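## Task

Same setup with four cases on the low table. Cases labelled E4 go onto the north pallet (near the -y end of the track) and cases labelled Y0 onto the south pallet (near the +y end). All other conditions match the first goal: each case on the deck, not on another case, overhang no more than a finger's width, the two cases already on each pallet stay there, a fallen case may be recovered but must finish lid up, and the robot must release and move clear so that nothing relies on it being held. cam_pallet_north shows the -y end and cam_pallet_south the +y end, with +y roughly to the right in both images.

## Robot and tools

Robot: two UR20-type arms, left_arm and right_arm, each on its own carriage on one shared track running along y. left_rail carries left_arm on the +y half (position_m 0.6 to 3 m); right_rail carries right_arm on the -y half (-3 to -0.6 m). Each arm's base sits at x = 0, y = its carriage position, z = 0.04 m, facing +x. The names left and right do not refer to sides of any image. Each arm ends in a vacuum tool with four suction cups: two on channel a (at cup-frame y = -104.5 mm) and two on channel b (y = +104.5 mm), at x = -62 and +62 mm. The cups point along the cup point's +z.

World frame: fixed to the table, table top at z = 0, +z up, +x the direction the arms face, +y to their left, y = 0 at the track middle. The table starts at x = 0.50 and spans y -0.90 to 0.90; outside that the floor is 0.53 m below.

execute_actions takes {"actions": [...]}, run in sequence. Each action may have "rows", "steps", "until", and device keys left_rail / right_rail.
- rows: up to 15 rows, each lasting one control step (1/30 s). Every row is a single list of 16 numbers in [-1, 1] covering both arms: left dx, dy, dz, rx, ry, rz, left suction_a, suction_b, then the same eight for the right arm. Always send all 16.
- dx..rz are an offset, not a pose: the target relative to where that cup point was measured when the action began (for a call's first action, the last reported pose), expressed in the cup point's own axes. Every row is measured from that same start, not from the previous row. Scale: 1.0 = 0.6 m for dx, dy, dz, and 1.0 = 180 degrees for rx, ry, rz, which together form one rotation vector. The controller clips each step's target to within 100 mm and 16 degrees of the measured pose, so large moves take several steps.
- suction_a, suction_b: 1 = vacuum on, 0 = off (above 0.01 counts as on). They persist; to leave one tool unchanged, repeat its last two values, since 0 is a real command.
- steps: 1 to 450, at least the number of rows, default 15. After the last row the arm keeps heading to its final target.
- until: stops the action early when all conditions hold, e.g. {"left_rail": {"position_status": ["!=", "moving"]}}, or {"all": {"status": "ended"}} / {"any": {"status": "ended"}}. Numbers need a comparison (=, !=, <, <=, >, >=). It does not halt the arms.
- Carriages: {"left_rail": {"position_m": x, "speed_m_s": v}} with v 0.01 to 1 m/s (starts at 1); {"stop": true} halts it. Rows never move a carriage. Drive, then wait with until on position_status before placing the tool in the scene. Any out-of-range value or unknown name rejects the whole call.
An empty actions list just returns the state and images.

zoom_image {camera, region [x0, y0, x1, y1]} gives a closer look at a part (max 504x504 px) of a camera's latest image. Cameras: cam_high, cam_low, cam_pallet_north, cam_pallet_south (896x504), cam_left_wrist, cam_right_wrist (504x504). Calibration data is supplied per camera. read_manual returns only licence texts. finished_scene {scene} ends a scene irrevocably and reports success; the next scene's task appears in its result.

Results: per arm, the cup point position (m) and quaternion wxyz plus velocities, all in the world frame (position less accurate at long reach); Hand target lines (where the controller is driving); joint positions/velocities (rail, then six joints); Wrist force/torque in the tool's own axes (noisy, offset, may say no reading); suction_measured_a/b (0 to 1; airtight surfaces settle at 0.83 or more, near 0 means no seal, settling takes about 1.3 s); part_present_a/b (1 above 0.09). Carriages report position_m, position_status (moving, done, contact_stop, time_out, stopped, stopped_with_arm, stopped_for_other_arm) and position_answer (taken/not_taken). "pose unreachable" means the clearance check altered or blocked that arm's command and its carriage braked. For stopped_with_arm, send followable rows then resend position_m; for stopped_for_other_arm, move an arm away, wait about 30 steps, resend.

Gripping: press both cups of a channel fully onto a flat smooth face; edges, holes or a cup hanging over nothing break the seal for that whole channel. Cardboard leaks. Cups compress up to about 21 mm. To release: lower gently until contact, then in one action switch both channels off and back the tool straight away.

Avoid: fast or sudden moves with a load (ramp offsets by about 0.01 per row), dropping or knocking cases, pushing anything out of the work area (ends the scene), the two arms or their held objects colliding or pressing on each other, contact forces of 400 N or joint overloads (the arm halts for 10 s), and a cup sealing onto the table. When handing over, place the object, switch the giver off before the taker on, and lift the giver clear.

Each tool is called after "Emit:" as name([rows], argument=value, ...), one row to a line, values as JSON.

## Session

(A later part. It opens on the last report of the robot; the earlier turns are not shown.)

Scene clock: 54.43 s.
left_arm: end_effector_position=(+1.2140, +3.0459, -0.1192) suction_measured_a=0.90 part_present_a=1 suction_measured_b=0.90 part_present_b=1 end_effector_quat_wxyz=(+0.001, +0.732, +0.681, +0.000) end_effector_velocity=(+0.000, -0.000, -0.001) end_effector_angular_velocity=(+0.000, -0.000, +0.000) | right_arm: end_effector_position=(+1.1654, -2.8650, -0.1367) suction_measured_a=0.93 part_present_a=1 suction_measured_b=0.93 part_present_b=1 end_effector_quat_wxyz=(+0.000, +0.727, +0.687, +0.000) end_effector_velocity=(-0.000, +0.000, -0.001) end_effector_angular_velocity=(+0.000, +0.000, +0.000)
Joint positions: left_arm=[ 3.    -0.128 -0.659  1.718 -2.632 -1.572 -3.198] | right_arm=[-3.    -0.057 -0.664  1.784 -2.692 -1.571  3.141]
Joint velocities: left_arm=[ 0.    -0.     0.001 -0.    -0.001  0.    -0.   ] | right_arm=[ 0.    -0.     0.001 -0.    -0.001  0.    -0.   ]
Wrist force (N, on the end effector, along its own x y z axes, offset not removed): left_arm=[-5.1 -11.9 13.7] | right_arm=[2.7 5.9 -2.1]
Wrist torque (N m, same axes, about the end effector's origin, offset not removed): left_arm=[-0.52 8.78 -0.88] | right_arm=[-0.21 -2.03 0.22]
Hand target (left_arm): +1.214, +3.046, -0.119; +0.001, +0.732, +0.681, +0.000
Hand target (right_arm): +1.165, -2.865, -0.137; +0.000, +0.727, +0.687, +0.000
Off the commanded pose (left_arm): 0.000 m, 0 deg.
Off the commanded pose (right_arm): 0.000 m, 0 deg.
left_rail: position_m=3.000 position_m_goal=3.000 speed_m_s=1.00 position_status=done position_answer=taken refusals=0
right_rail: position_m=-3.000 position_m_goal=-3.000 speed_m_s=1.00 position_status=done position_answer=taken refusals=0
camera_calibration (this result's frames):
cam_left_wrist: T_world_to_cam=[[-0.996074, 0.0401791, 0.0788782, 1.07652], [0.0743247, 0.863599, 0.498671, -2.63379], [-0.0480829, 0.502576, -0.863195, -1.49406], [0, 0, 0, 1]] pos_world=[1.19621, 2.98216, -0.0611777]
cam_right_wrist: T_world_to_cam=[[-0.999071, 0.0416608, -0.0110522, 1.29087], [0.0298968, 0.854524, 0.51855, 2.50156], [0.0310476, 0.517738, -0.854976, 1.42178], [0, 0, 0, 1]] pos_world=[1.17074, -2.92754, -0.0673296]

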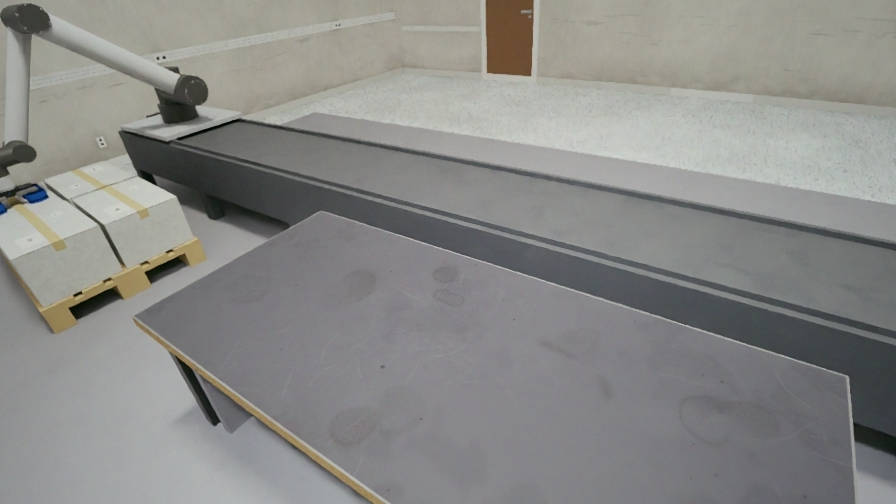

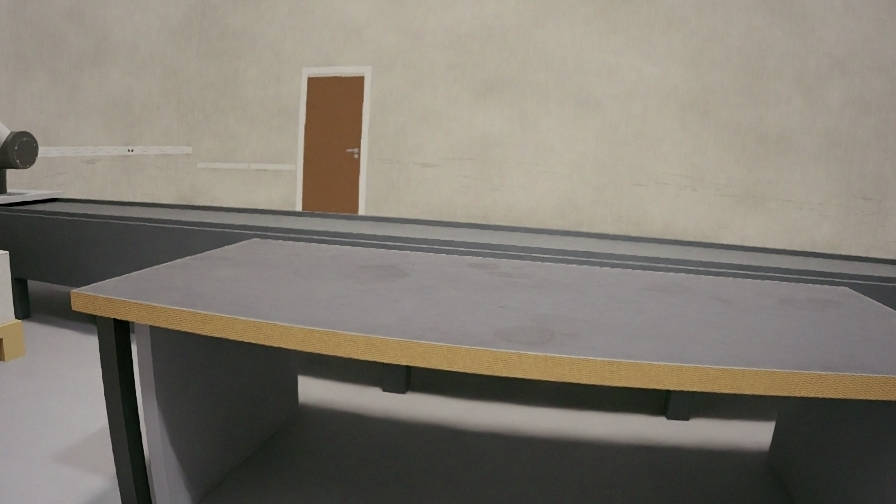

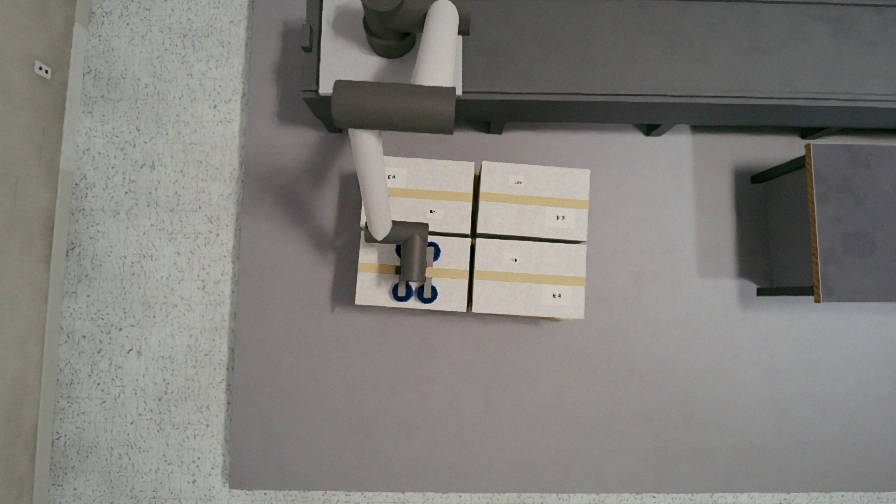

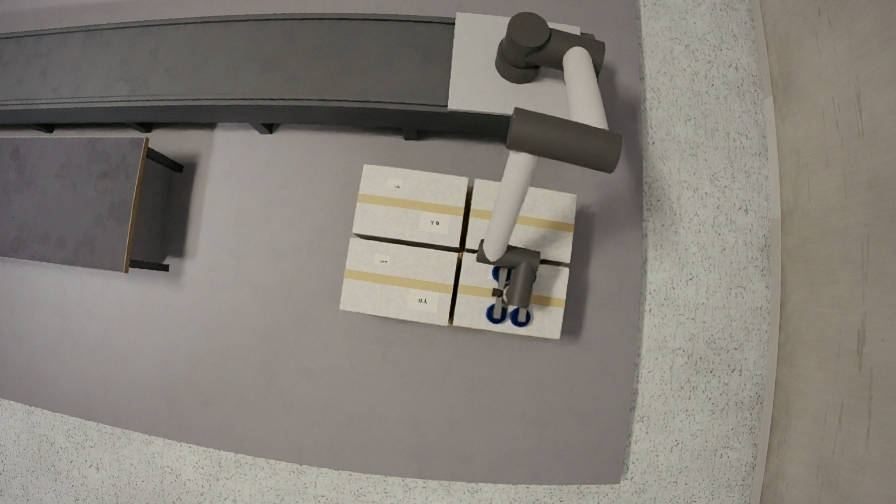

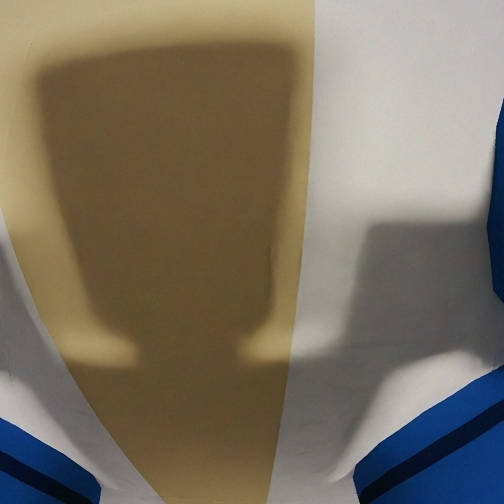

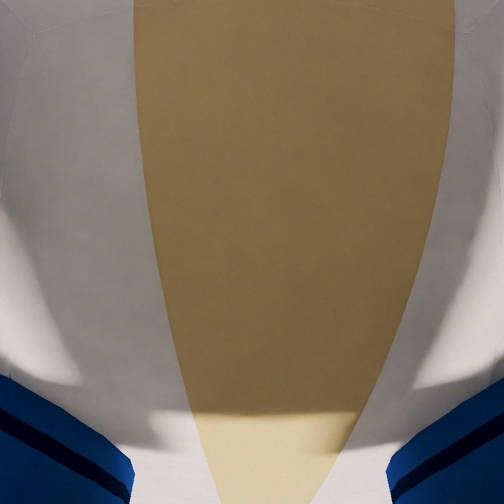

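Left touched; release.

Emit:
execute_actions([
  {"rows":[[0,0,-0.005,0,0,0,0,0,0,0,0.0023,0,0,0,1,1],[0,0,-0.01,0,0,0,0,0,0,0,0.0023,0,0,0,1,1],[0,0,-0.015,0,0,0,0,0,0,0,0.0023,0,0,0,1,1],[0,0,-0.02,0,0,0,0,0,0,0,0.0023,0,0,0,1,1],[0,0,-0.026,0,0,0,0,0,0,0,0.0023,0,0,0,1,1],[0,0,-0.032,0,0,0,0,0,0,0,0.0023,0,0,0,1,1],[0,0,-0.04,0,0,0,0,0,0,0,0.0023,0,0,0,1,1],[0,0,-0.05,0,0,0,0,0,0,0,0.0023,0,0,0,1,1],[0,0,-0.07,0,0,0,0,0,0,0,0.0023,0,0,0,1,1],[0,0,-0.1,0,0,0,0,0,0,0,0.0023,0,0,0,1,1]],"steps":10},
])

Scene clock: 55.07 s.
left_arm: end_effector_position=(+1.2138, +3.0459, -0.0958) suction_measured_a=0.00 part_present_a=0 suction_measured_b=0.00 part_present_b=0 end_effector_quat_wxyz=(+0.001, +0.732, +0.681, -0.000) end_effector_velocity=(-0.012, +0.002, +0.173) end_effector_angular_velocity=(+0.003, +0.021, +0.000) | right_arm: end_effector_position=(+1.1654, -2.8650, -0.1380) suction_measured_a=0.93 part_present_a=1 suction_measured_b=0.93 part_present_b=1 end_effector_quat_wxyz=(+0.000, +0.727, +0.687, +0.000) end_effector_velocity=(+0.000, -0.000, -0.000) end_effector_angular_velocity=(-0.000, -0.000, -0.000)
Joint positions: left_arm=[ 3.    -0.128 -0.683  1.722 -2.611 -1.572 -3.198] | right_arm=[-3.    -0.057 -0.662  1.784 -2.693 -1.571  3.141]
Joint velocities: left_arm=[ 0.     0.    -0.182  0.034  0.17  -0.    -0.   ] | right_arm=[ 0.    -0.     0.001 -0.    -0.001 -0.    -0.   ]
Wrist force (N, on the end effector, along its own x y z axes, offset not removed): left_arm=[-2.2 -10.3 26.1] | right_arm=[3.8 3.2 0.5]
Wrist torque (N m, same axes, about the end effector's origin, offset not removed): left_arm=[-1.39 0.24 0.51] | right_arm=[-0.80 -2.44 0.23]
Hand target (left_arm): +1.214, +3.046, -0.060; +0.001, +0.732, +0.681, +0.000
Hand target (right_arm): +1.165, -2.865, -0.138; +0.000, +0.727, +0.687, +0.000
Off the commanded pose (left_arm): 0.037 m, 0 deg.
Off the commanded pose (right_arm): 0.000 m, 0 deg.
left_rail: position_m=3.000 position_m_goal=3.000 speed_m_s=1.00 position_status=done position_answer=taken refusals=0
right_rail: position_m=-3.000 position_m_goal=-3.000 speed_m_s=1.00 position_status=done position_answer=taken refusals=0
camera_calibration (this result's frames):
cam_left_wrist: T_world_to_cam=[[-0.996014, 0.0401984, 0.0796222, 1.07435], [0.074719, 0.863545, 0.498705, -2.64576], [-0.0487102, 0.502667, -0.863107, -1.47337], [0, 0, 0, 1]] pos_world=[1.19599, 2.98216, -0.037761]
cam_right_wrist: T_world_to_cam=[[-0.999068, 0.0417245, -0.0110494, 1.29103], [0.0299528, 0.854522, 0.51855, 2.50217], [0.0310782, 0.517736, -0.854976, 1.42059], [0, 0, 0, 1]] pos_world=[1.17073, -2.92752, -0.0686651]

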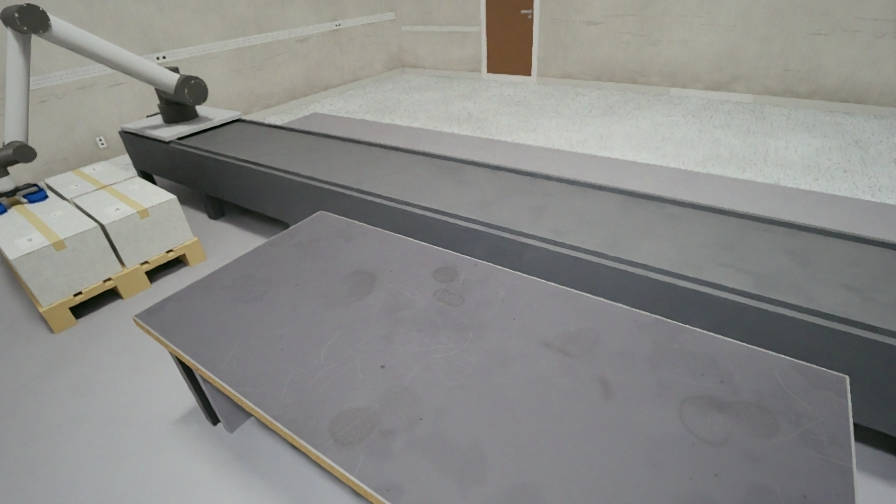

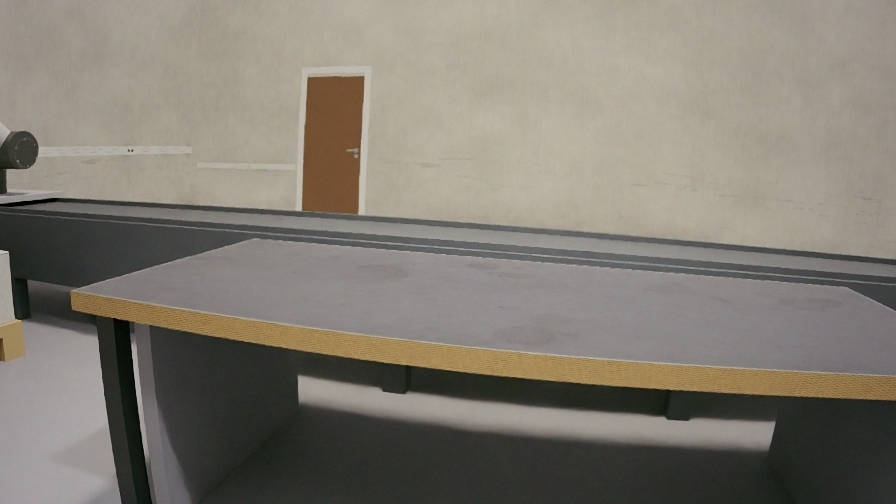

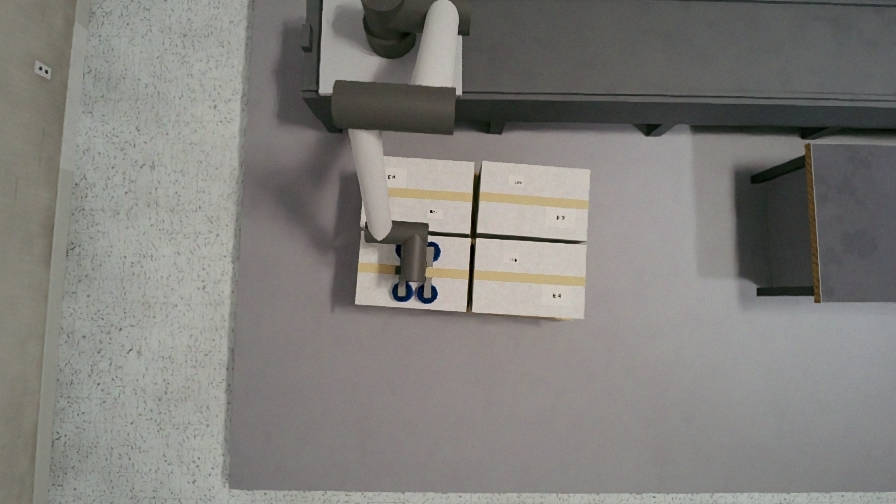

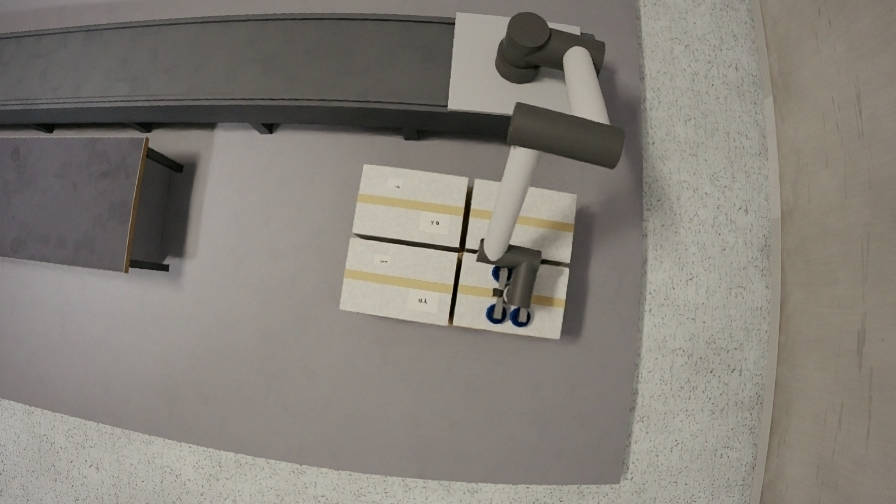

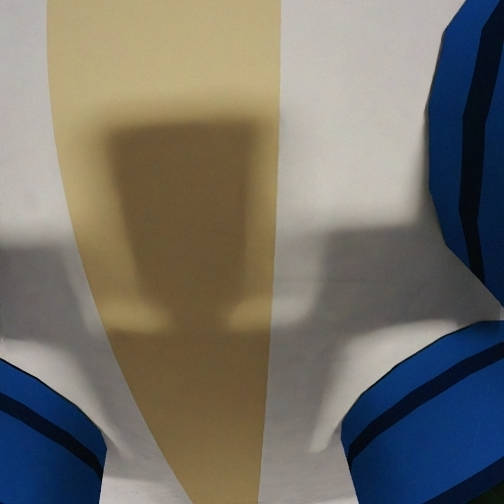

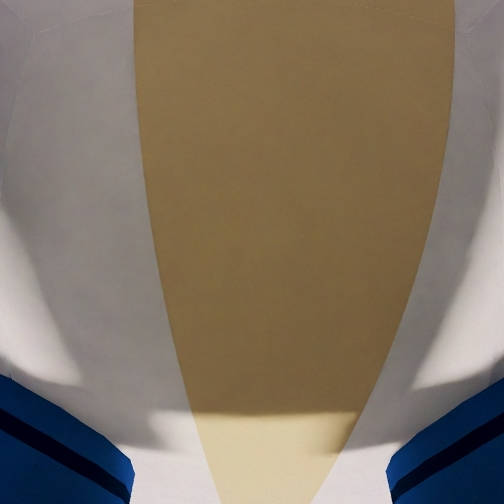

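Emit:
execute_actions([
  {"rows":[[0,0,-0.2,0,0,0,0,0,0,0,0.002,0,0,0,1,1]],"steps":8},
])

Scene clock: 55.47 s.
left_arm: end_effector_position=(+1.2142, +3.0462, +0.0144) suction_measured_a=0.00 part_present_a=0 suction_measured_b=0.00 part_present_b=0 end_effector_quat_wxyz=(+0.001, +0.732, +0.681, +0.000) end_effector_velocity=(-0.005, +0.001, +0.117) end_effector_angular_velocity=(+0.001, +0.007, +0.000) | right_arm: end_effector_position=(+1.1654, -2.8650, -0.1391) suction_measured_a=0.93 part_present_a=1 suction_measured_b=0.93 part_present_b=1 end_effector_quat_wxyz=(+0.000, +0.727, +0.687, +0.000) end_effector_velocity=(-0.000, +0.000, -0.001) end_effector_angular_velocity=(+0.000, +0.000, +0.000)
Joint positions: left_arm=[ 3.    -0.128 -0.791  1.727 -2.509 -1.572 -3.198] | right_arm=[-3.    -0.057 -0.661  1.784 -2.694 -1.571  3.141]
Joint velocities: left_arm=[ 0.     0.    -0.114 -0.     0.12  -0.    -0.   ] | right_arm=[ 0.    -0.     0.001 -0.    -0.001  0.    -0.   ]
Wrist force (N, on the end effector, along its own x y z axes, offset not removed): left_arm=[1.2 -5.7 -1.1] | right_arm=[3.0 1.2 -0.2]
Wrist torque (N m, same axes, about the end effector's origin, offset not removed): left_arm=[-0.97 0.00 0.63] | right_arm=[-0.87 -2.07 0.22]
Hand target (left_arm): +1.214, +3.046, +0.024; +0.001, +0.732, +0.681, -0.000
Hand target (right_arm): +1.165, -2.865, -0.139; +0.000, +0.727, +0.687, +0.000
Off the commanded pose (left_arm): 0.010 m, 0 deg.
Off the commanded pose (right_arm): 0.000 m, 0 deg.
left_rail: position_m=3.000 position_m_goal=3.000 speed_m_s=1.00 position_status=done position_answer=taken refusals=0
right_rail: position_m=-3.000 position_m_goal=-3.000 speed_m_s=1.00 position_status=done position_answer=taken refusals=0
camera_calibration (this result's frames):
cam_left_wrist: T_world_to_cam=[[-0.996107, 0.0403087, 0.0783999, 1.06578], [0.074195, 0.863616, 0.498661, -2.70061], [-0.0476071, 0.502537, -0.863244, -1.37936], [0, 0, 0, 1]] pos_world=[1.19634, 2.98251, 0.0724106]
cam_right_wrist: T_world_to_cam=[[-0.999069, 0.0416978, -0.011036, 1.29094], [0.0299368, 0.854523, 0.51855, 2.50277], [0.0310529, 0.517737, -0.854976, 1.41967], [0, 0, 0, 1]] pos_world=[1.17072, -2.92752, -0.069776]

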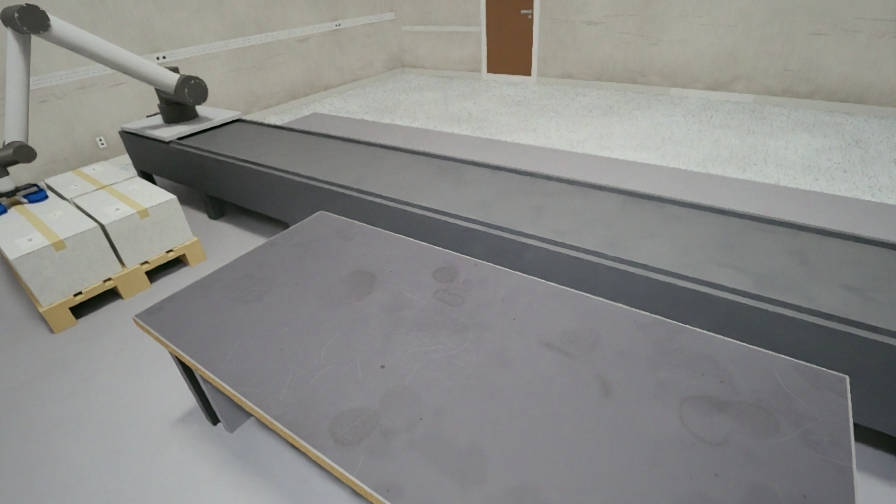

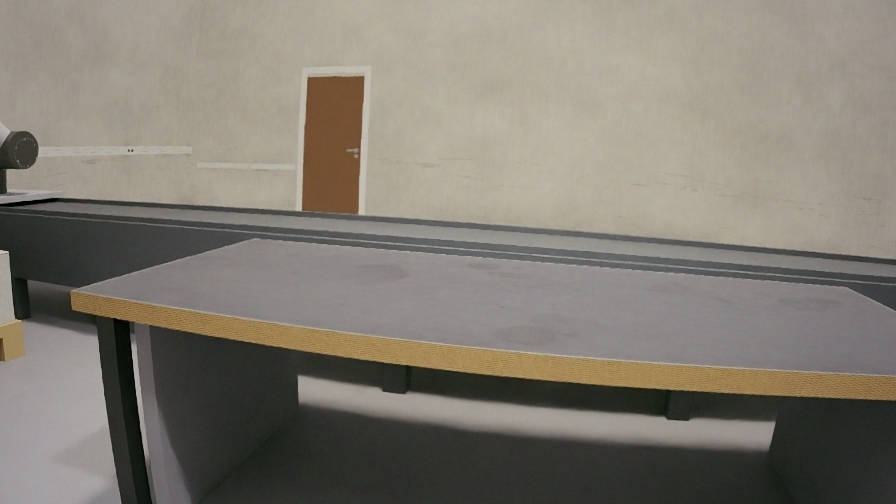

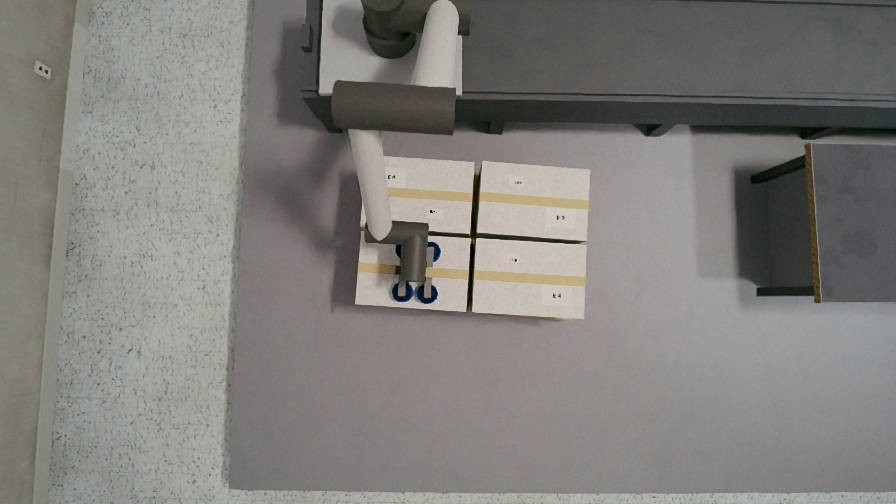

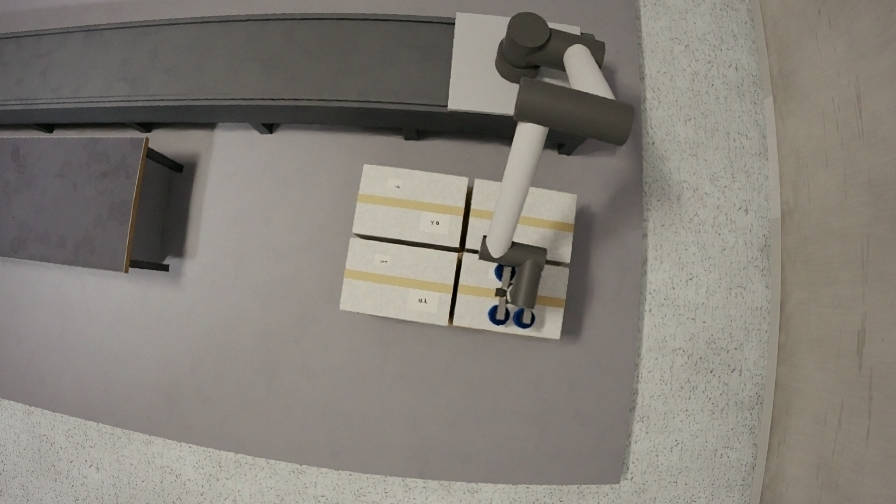

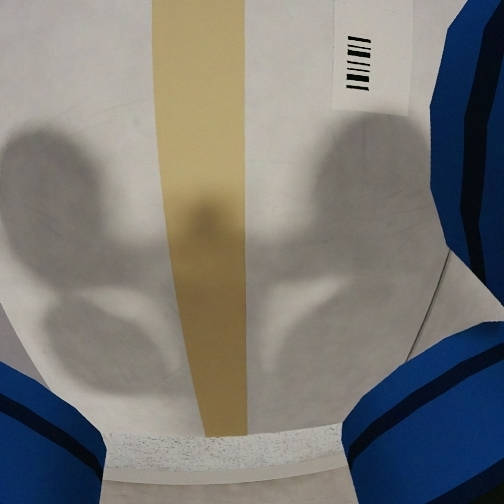

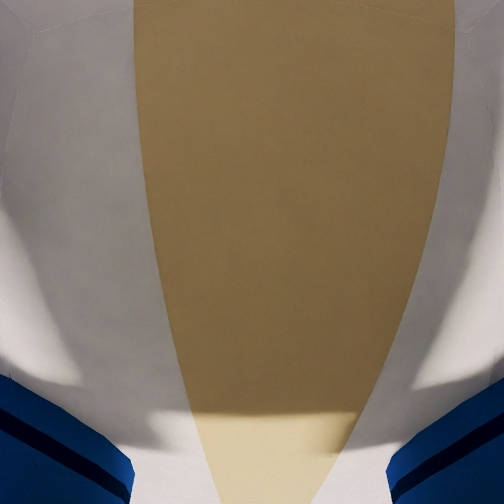

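Emit:
execute_actions([
  {"rows":[[0,0,-0.016,0,0,0,0,0,0,0,0.0022,0,0,0,1,1]],"steps":8},
])

Scene clock: 55.83 s.
left_arm: end_effector_position=(+1.2140, +3.0463, +0.0237) suction_measured_a=0.00 part_present_a=0 suction_measured_b=0.00 part_present_b=0 end_effector_quat_wxyz=(+0.001, +0.732, +0.681, +0.000) end_effector_velocity=(+0.001, -0.000, +0.002) end_effector_angular_velocity=(-0.000, -0.002, -0.000) | right_arm: end_effector_position=(+1.1655, -2.8650, -0.1402) suction_measured_a=0.93 part_present_a=1 suction_measured_b=0.93 part_present_b=1 end_effector_quat_wxyz=(+0.000, +0.727, +0.687, +0.000) end_effector_velocity=(+0.000, -0.000, -0.001) end_effector_angular_velocity=(-0.000, -0.000, +0.000)
Joint positions: left_arm=[ 3.    -0.128 -0.8    1.726 -2.5   -1.572 -3.198] | right_arm=[-3.    -0.057 -0.66   1.783 -2.695 -1.571  3.141]
Joint velocities: left_arm=[ 0.     0.    -0.001 -0.001  0.001 -0.     0.   ] | right_arm=[ 0.    -0.     0.001 -0.    -0.001  0.    -0.   ]
Wrist force (N, on the end effector, along its own x y z axes, offset not removed): left_arm=[0.1 -5.4 5.0] | right_arm=[-2.5 -0.4 -25.4]
Wrist torque (N m, same axes, about the end effector's origin, offset not removed): left_arm=[-0.85 0.14 0.69] | right_arm=[-2.55 3.63 -1.13]
Hand target (left_arm): +1.214, +3.046, +0.024; +0.001, +0.732, +0.681, +0.000
Hand target (right_arm): +1.165, -2.865, -0.140; +0.000, +0.727, +0.687, +0.000
Off the commanded pose (left_arm): 0.000 m, 0 deg.
Off the commanded pose (right_arm): 0.000 m, 0 deg.
left_rail: position_m=3.000 position_m_goal=3.000 speed_m_s=1.00 position_status=done position_answer=taken refusals=0
right_rail: position_m=-3.000 position_m_goal=-3.000 speed_m_s=1.00 position_status=done position_answer=taken refusals=0
camera_calibration (this result's frames):
cam_left_wrist: T_world_to_cam=[[-0.996086, 0.0401901, 0.078726, 1.06513], [0.0742575, 0.863604, 0.498673, -2.70529], [-0.0479464, 0.502567, -0.863208, -1.37105], [0, 0, 0, 1]] pos_world=[1.19612, 2.98254, 0.0817032]
cam_right_wrist: T_world_to_cam=[[-0.999066, 0.0416978, -0.0113177, 1.29101], [0.0297911, 0.854531, 0.518545, 2.50352], [0.0312935, 0.517724, -0.854975, 1.41844], [0, 0, 0, 1]] pos_world=[1.17083, -2.92752, -0.0708442]

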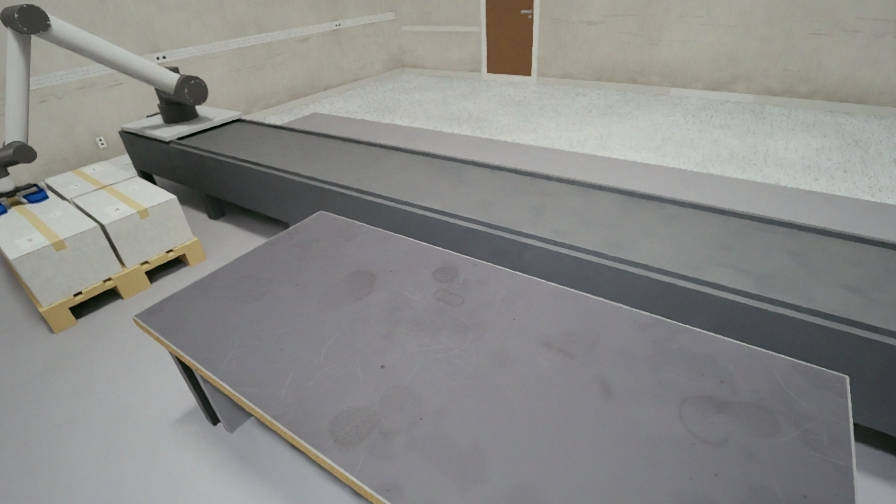

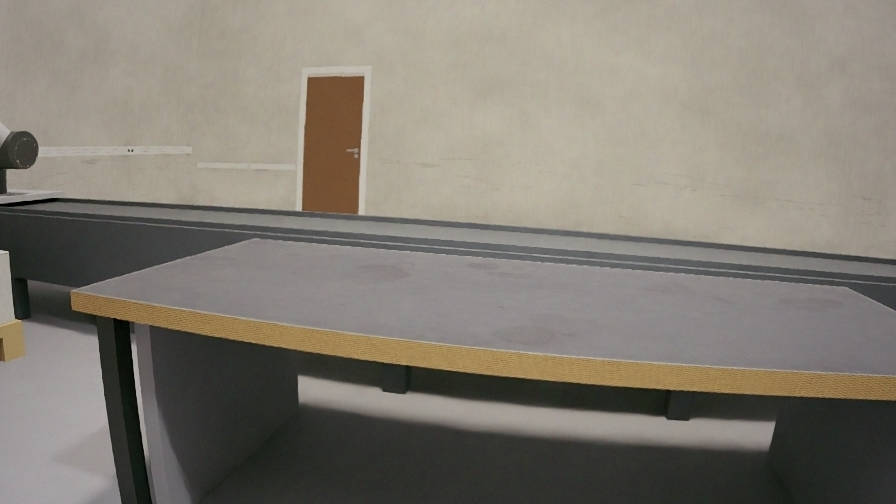

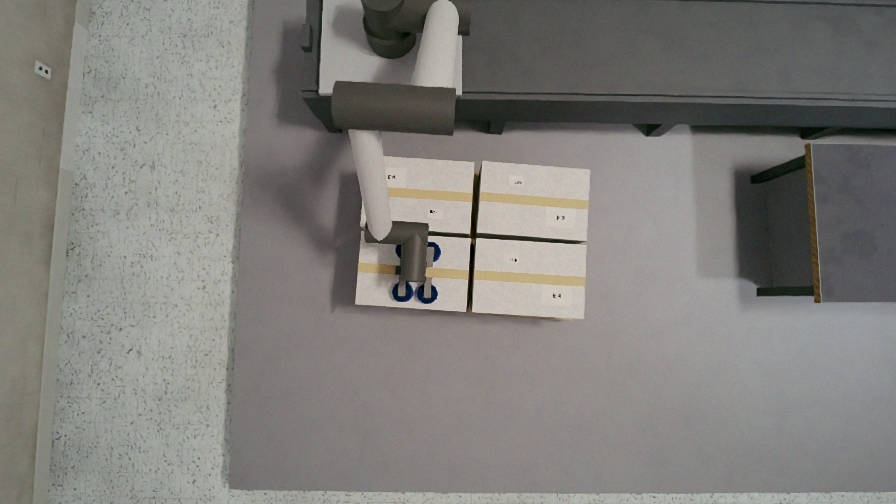

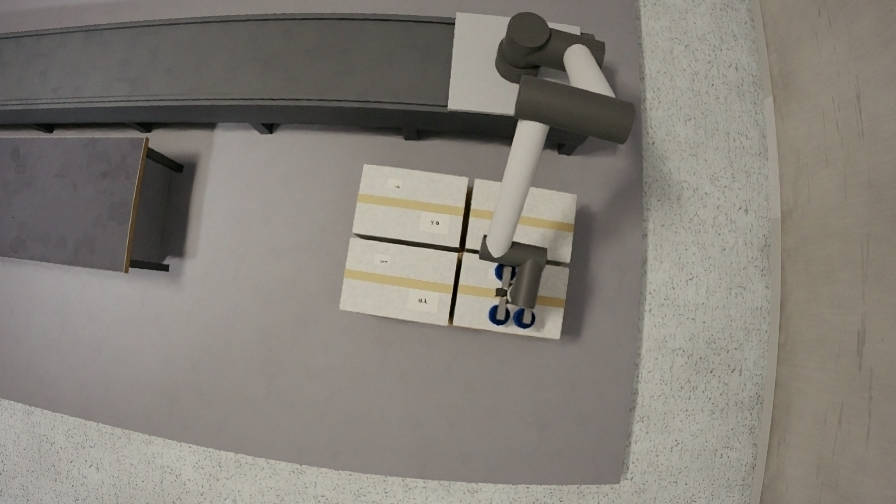

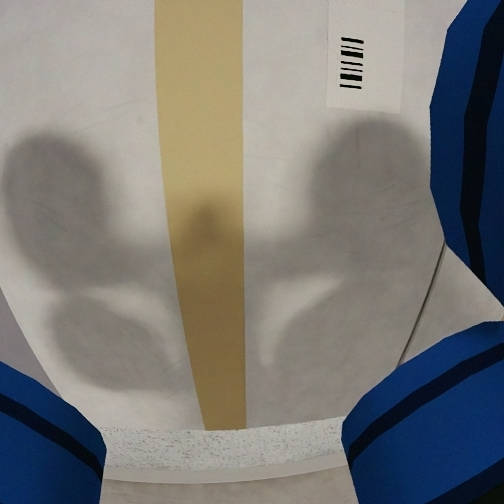

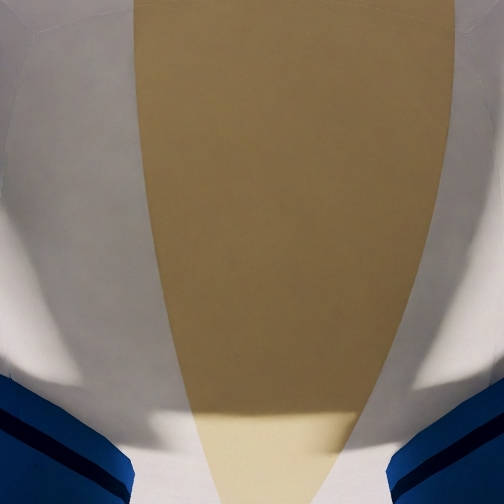

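Emit:
execute_actions([
  {"rows":[[0,0,-0.02,0,0,0,0,0,0,0,-0.005,0,0,0,0,0],[0,0,-0.04,0,0,0,0,0,0,0,-0.01,0,0,0,0,0],[0,0,-0.07,0,0,0,0,0,0,0,-0.015,0,0,0,0,0],[0,0,-0.1,0,0,0,0,0,0,0,-0.02,0,0,0,0,0],[0,0,-0.13,0,0,0,0,0,0,0,-0.026,0,0,0,0,0],[0,0,-0.16,0,0,0,0,0,0,0,-0.032,0,0,0,0,0],[0,0,-0.19,0,0,0,0,0,0,0,-0.04,0,0,0,0,0],[0,0,-0.22,0,0,0,0,0,0,0,-0.05,0,0,0,0,0],[0,0,-0.25,0,0,0,0,0,0,0,-0.07,0,0,0,0,0],[0,0,-0.28,0,0,0,0,0,0,0,-0.1,0,0,0,0,0],[0,0,-0.3,0,0,0,0,0,0,0,-0.55,0,0,0,0,0]],"steps":30},
])

Scene clock: 57.23 s.
left_arm: end_effector_position=(+1.2136, +3.0467, +0.2034) suction_measured_a=0.00 part_present_a=0 suction_measured_b=0.00 part_present_b=0 end_effector_quat_wxyz=(+0.001, +0.732, +0.681, +0.000) end_effector_velocity=(+0.000, -0.000, +0.001) end_effector_angular_velocity=(-0.000, -0.000, -0.000) | right_arm: end_effector_position=(+1.1658, -2.8642, +0.1851) suction_measured_a=0.00 part_present_a=0 suction_measured_b=0.00 part_present_b=0 end_effector_quat_wxyz=(+0.001, +0.727, +0.687, +0.001) end_effector_velocity=(-0.004, -0.002, +0.056) end_effector_angular_velocity=(+0.001, +0.015, +0.000)
Joint positions: left_arm=[ 3.    -0.127 -0.956  1.691 -2.308 -1.572 -3.198] | right_arm=[-3.    -0.056 -0.976  1.765 -2.362 -1.571  3.142]
Joint velocities: left_arm=[ 0.    -0.    -0.001 -0.     0.001  0.    -0.   ] | right_arm=[ 0.    -0.002 -0.049 -0.019  0.083  0.    -0.002]
Wrist force (N, on the end effector, along its own x y z axes, offset not removed): left_arm=[1.4 -5.7 6.5] | right_arm=[5.5 4.6 -7.9]
Wrist torque (N m, same axes, about the end effector's origin, offset not removed): left_arm=[-0.89 0.00 0.65] | right_arm=[0.58 -1.37 0.28]
Hand target (left_arm): +1.214, +3.047, +0.204; +0.001, +0.732, +0.681, +0.000
Hand target (right_arm): +1.166, -2.864, +0.190; +0.001, +0.727, +0.687, +0.000
Off the commanded pose (left_arm): 0.000 m, 0 deg.
Off the commanded pose (right_arm): 0.005 m, 0 deg.
left_rail: position_m=3.000 position_m_goal=3.000 speed_m_s=1.00 position_status=done position_answer=taken refusals=0
right_rail: position_m=-3.000 position_m_goal=-3.000 speed_m_s=1.00 position_status=done position_answer=taken refusals=0
camera_calibration (this result's frames):
cam_left_wrist: T_world_to_cam=[[-0.996082, 0.0401001, 0.0788201, 1.05082], [0.0742272, 0.863604, 0.498677, -2.7952], [-0.0480724, 0.502573, -0.863197, -1.21603], [0, 0, 0, 1]] pos_world=[1.19572, 2.98295, 0.261403]
cam_right_wrist: T_world_to_cam=[[-0.999055, 0.0416184, -0.0125047, 1.29487], [0.0291079, 0.854545, 0.518561, 2.33501], [0.0322675, 0.517707, -0.854949, 1.6949], [0, 0, 0, 1]] pos_world=[1.17099, -2.92672, 0.254398]

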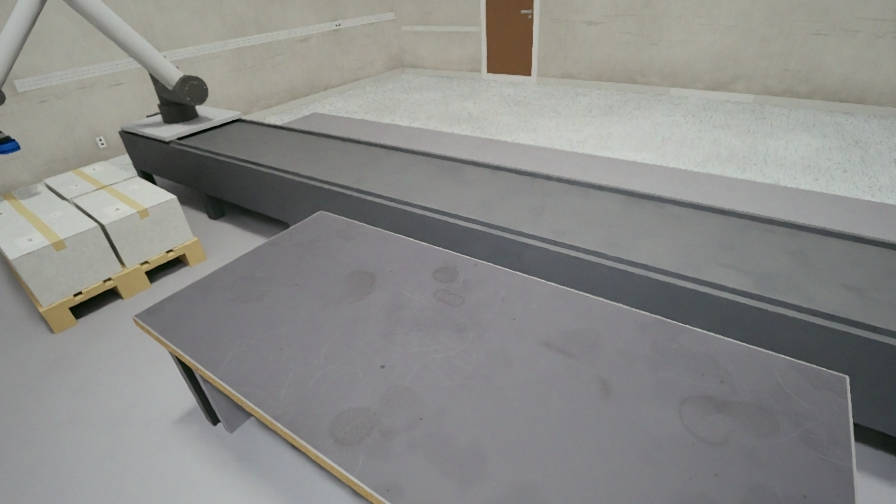

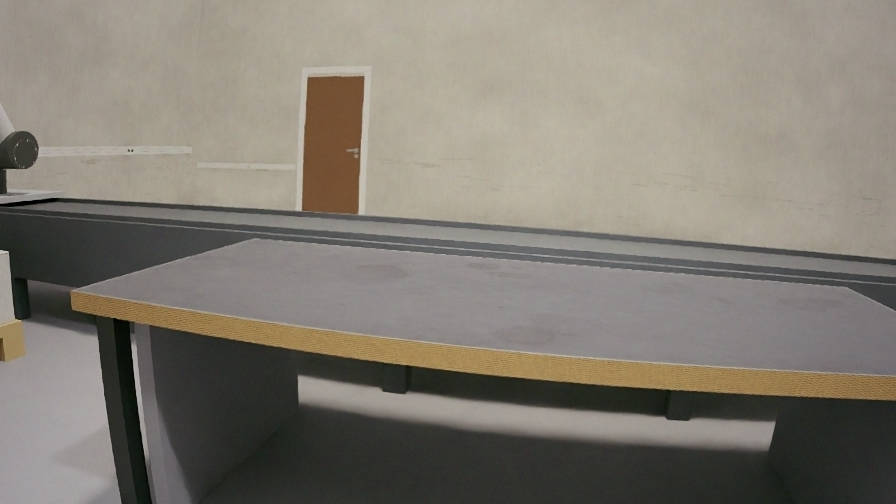

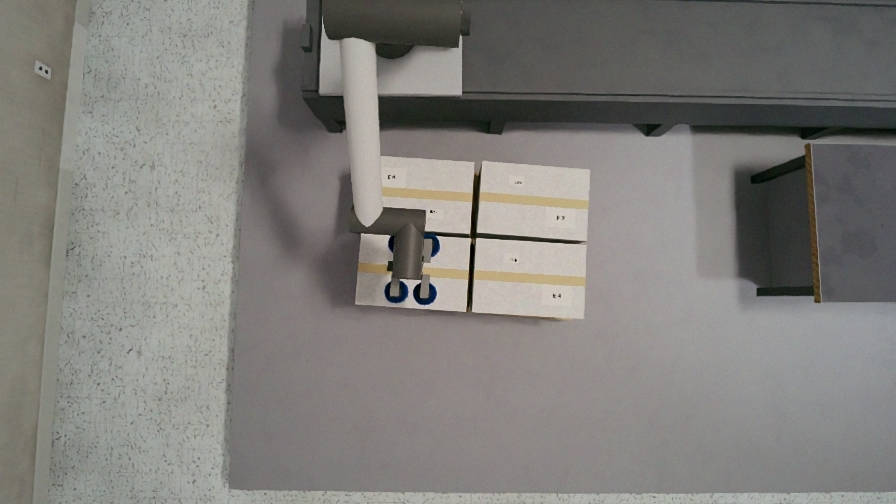

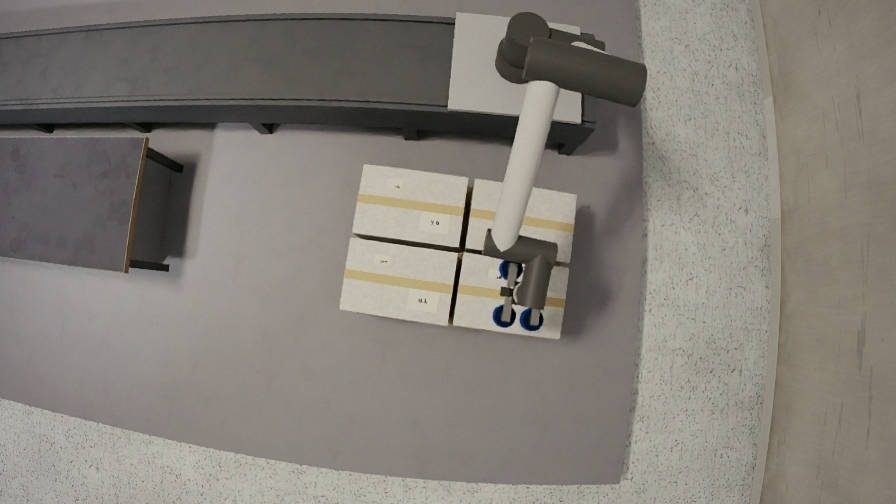

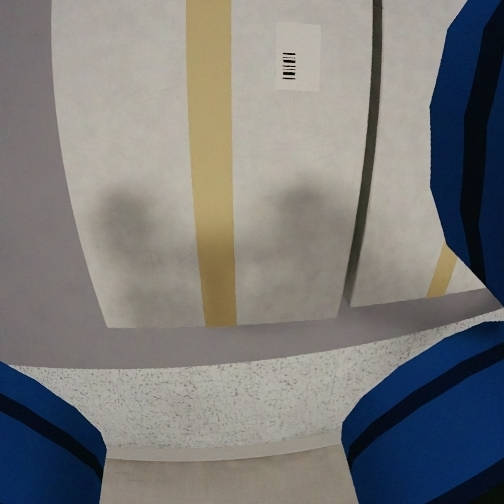

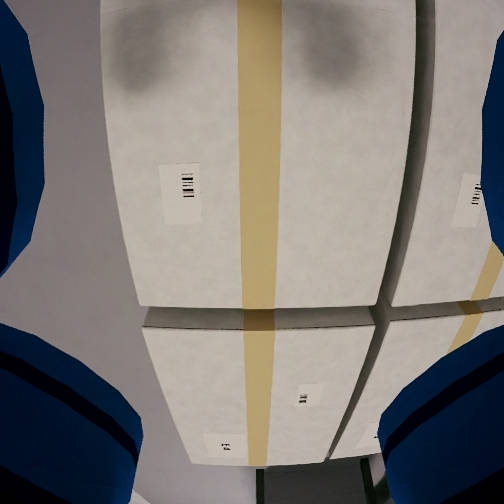

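Emit:
finished_scene(scene=2)

The scene is finished: the task was done.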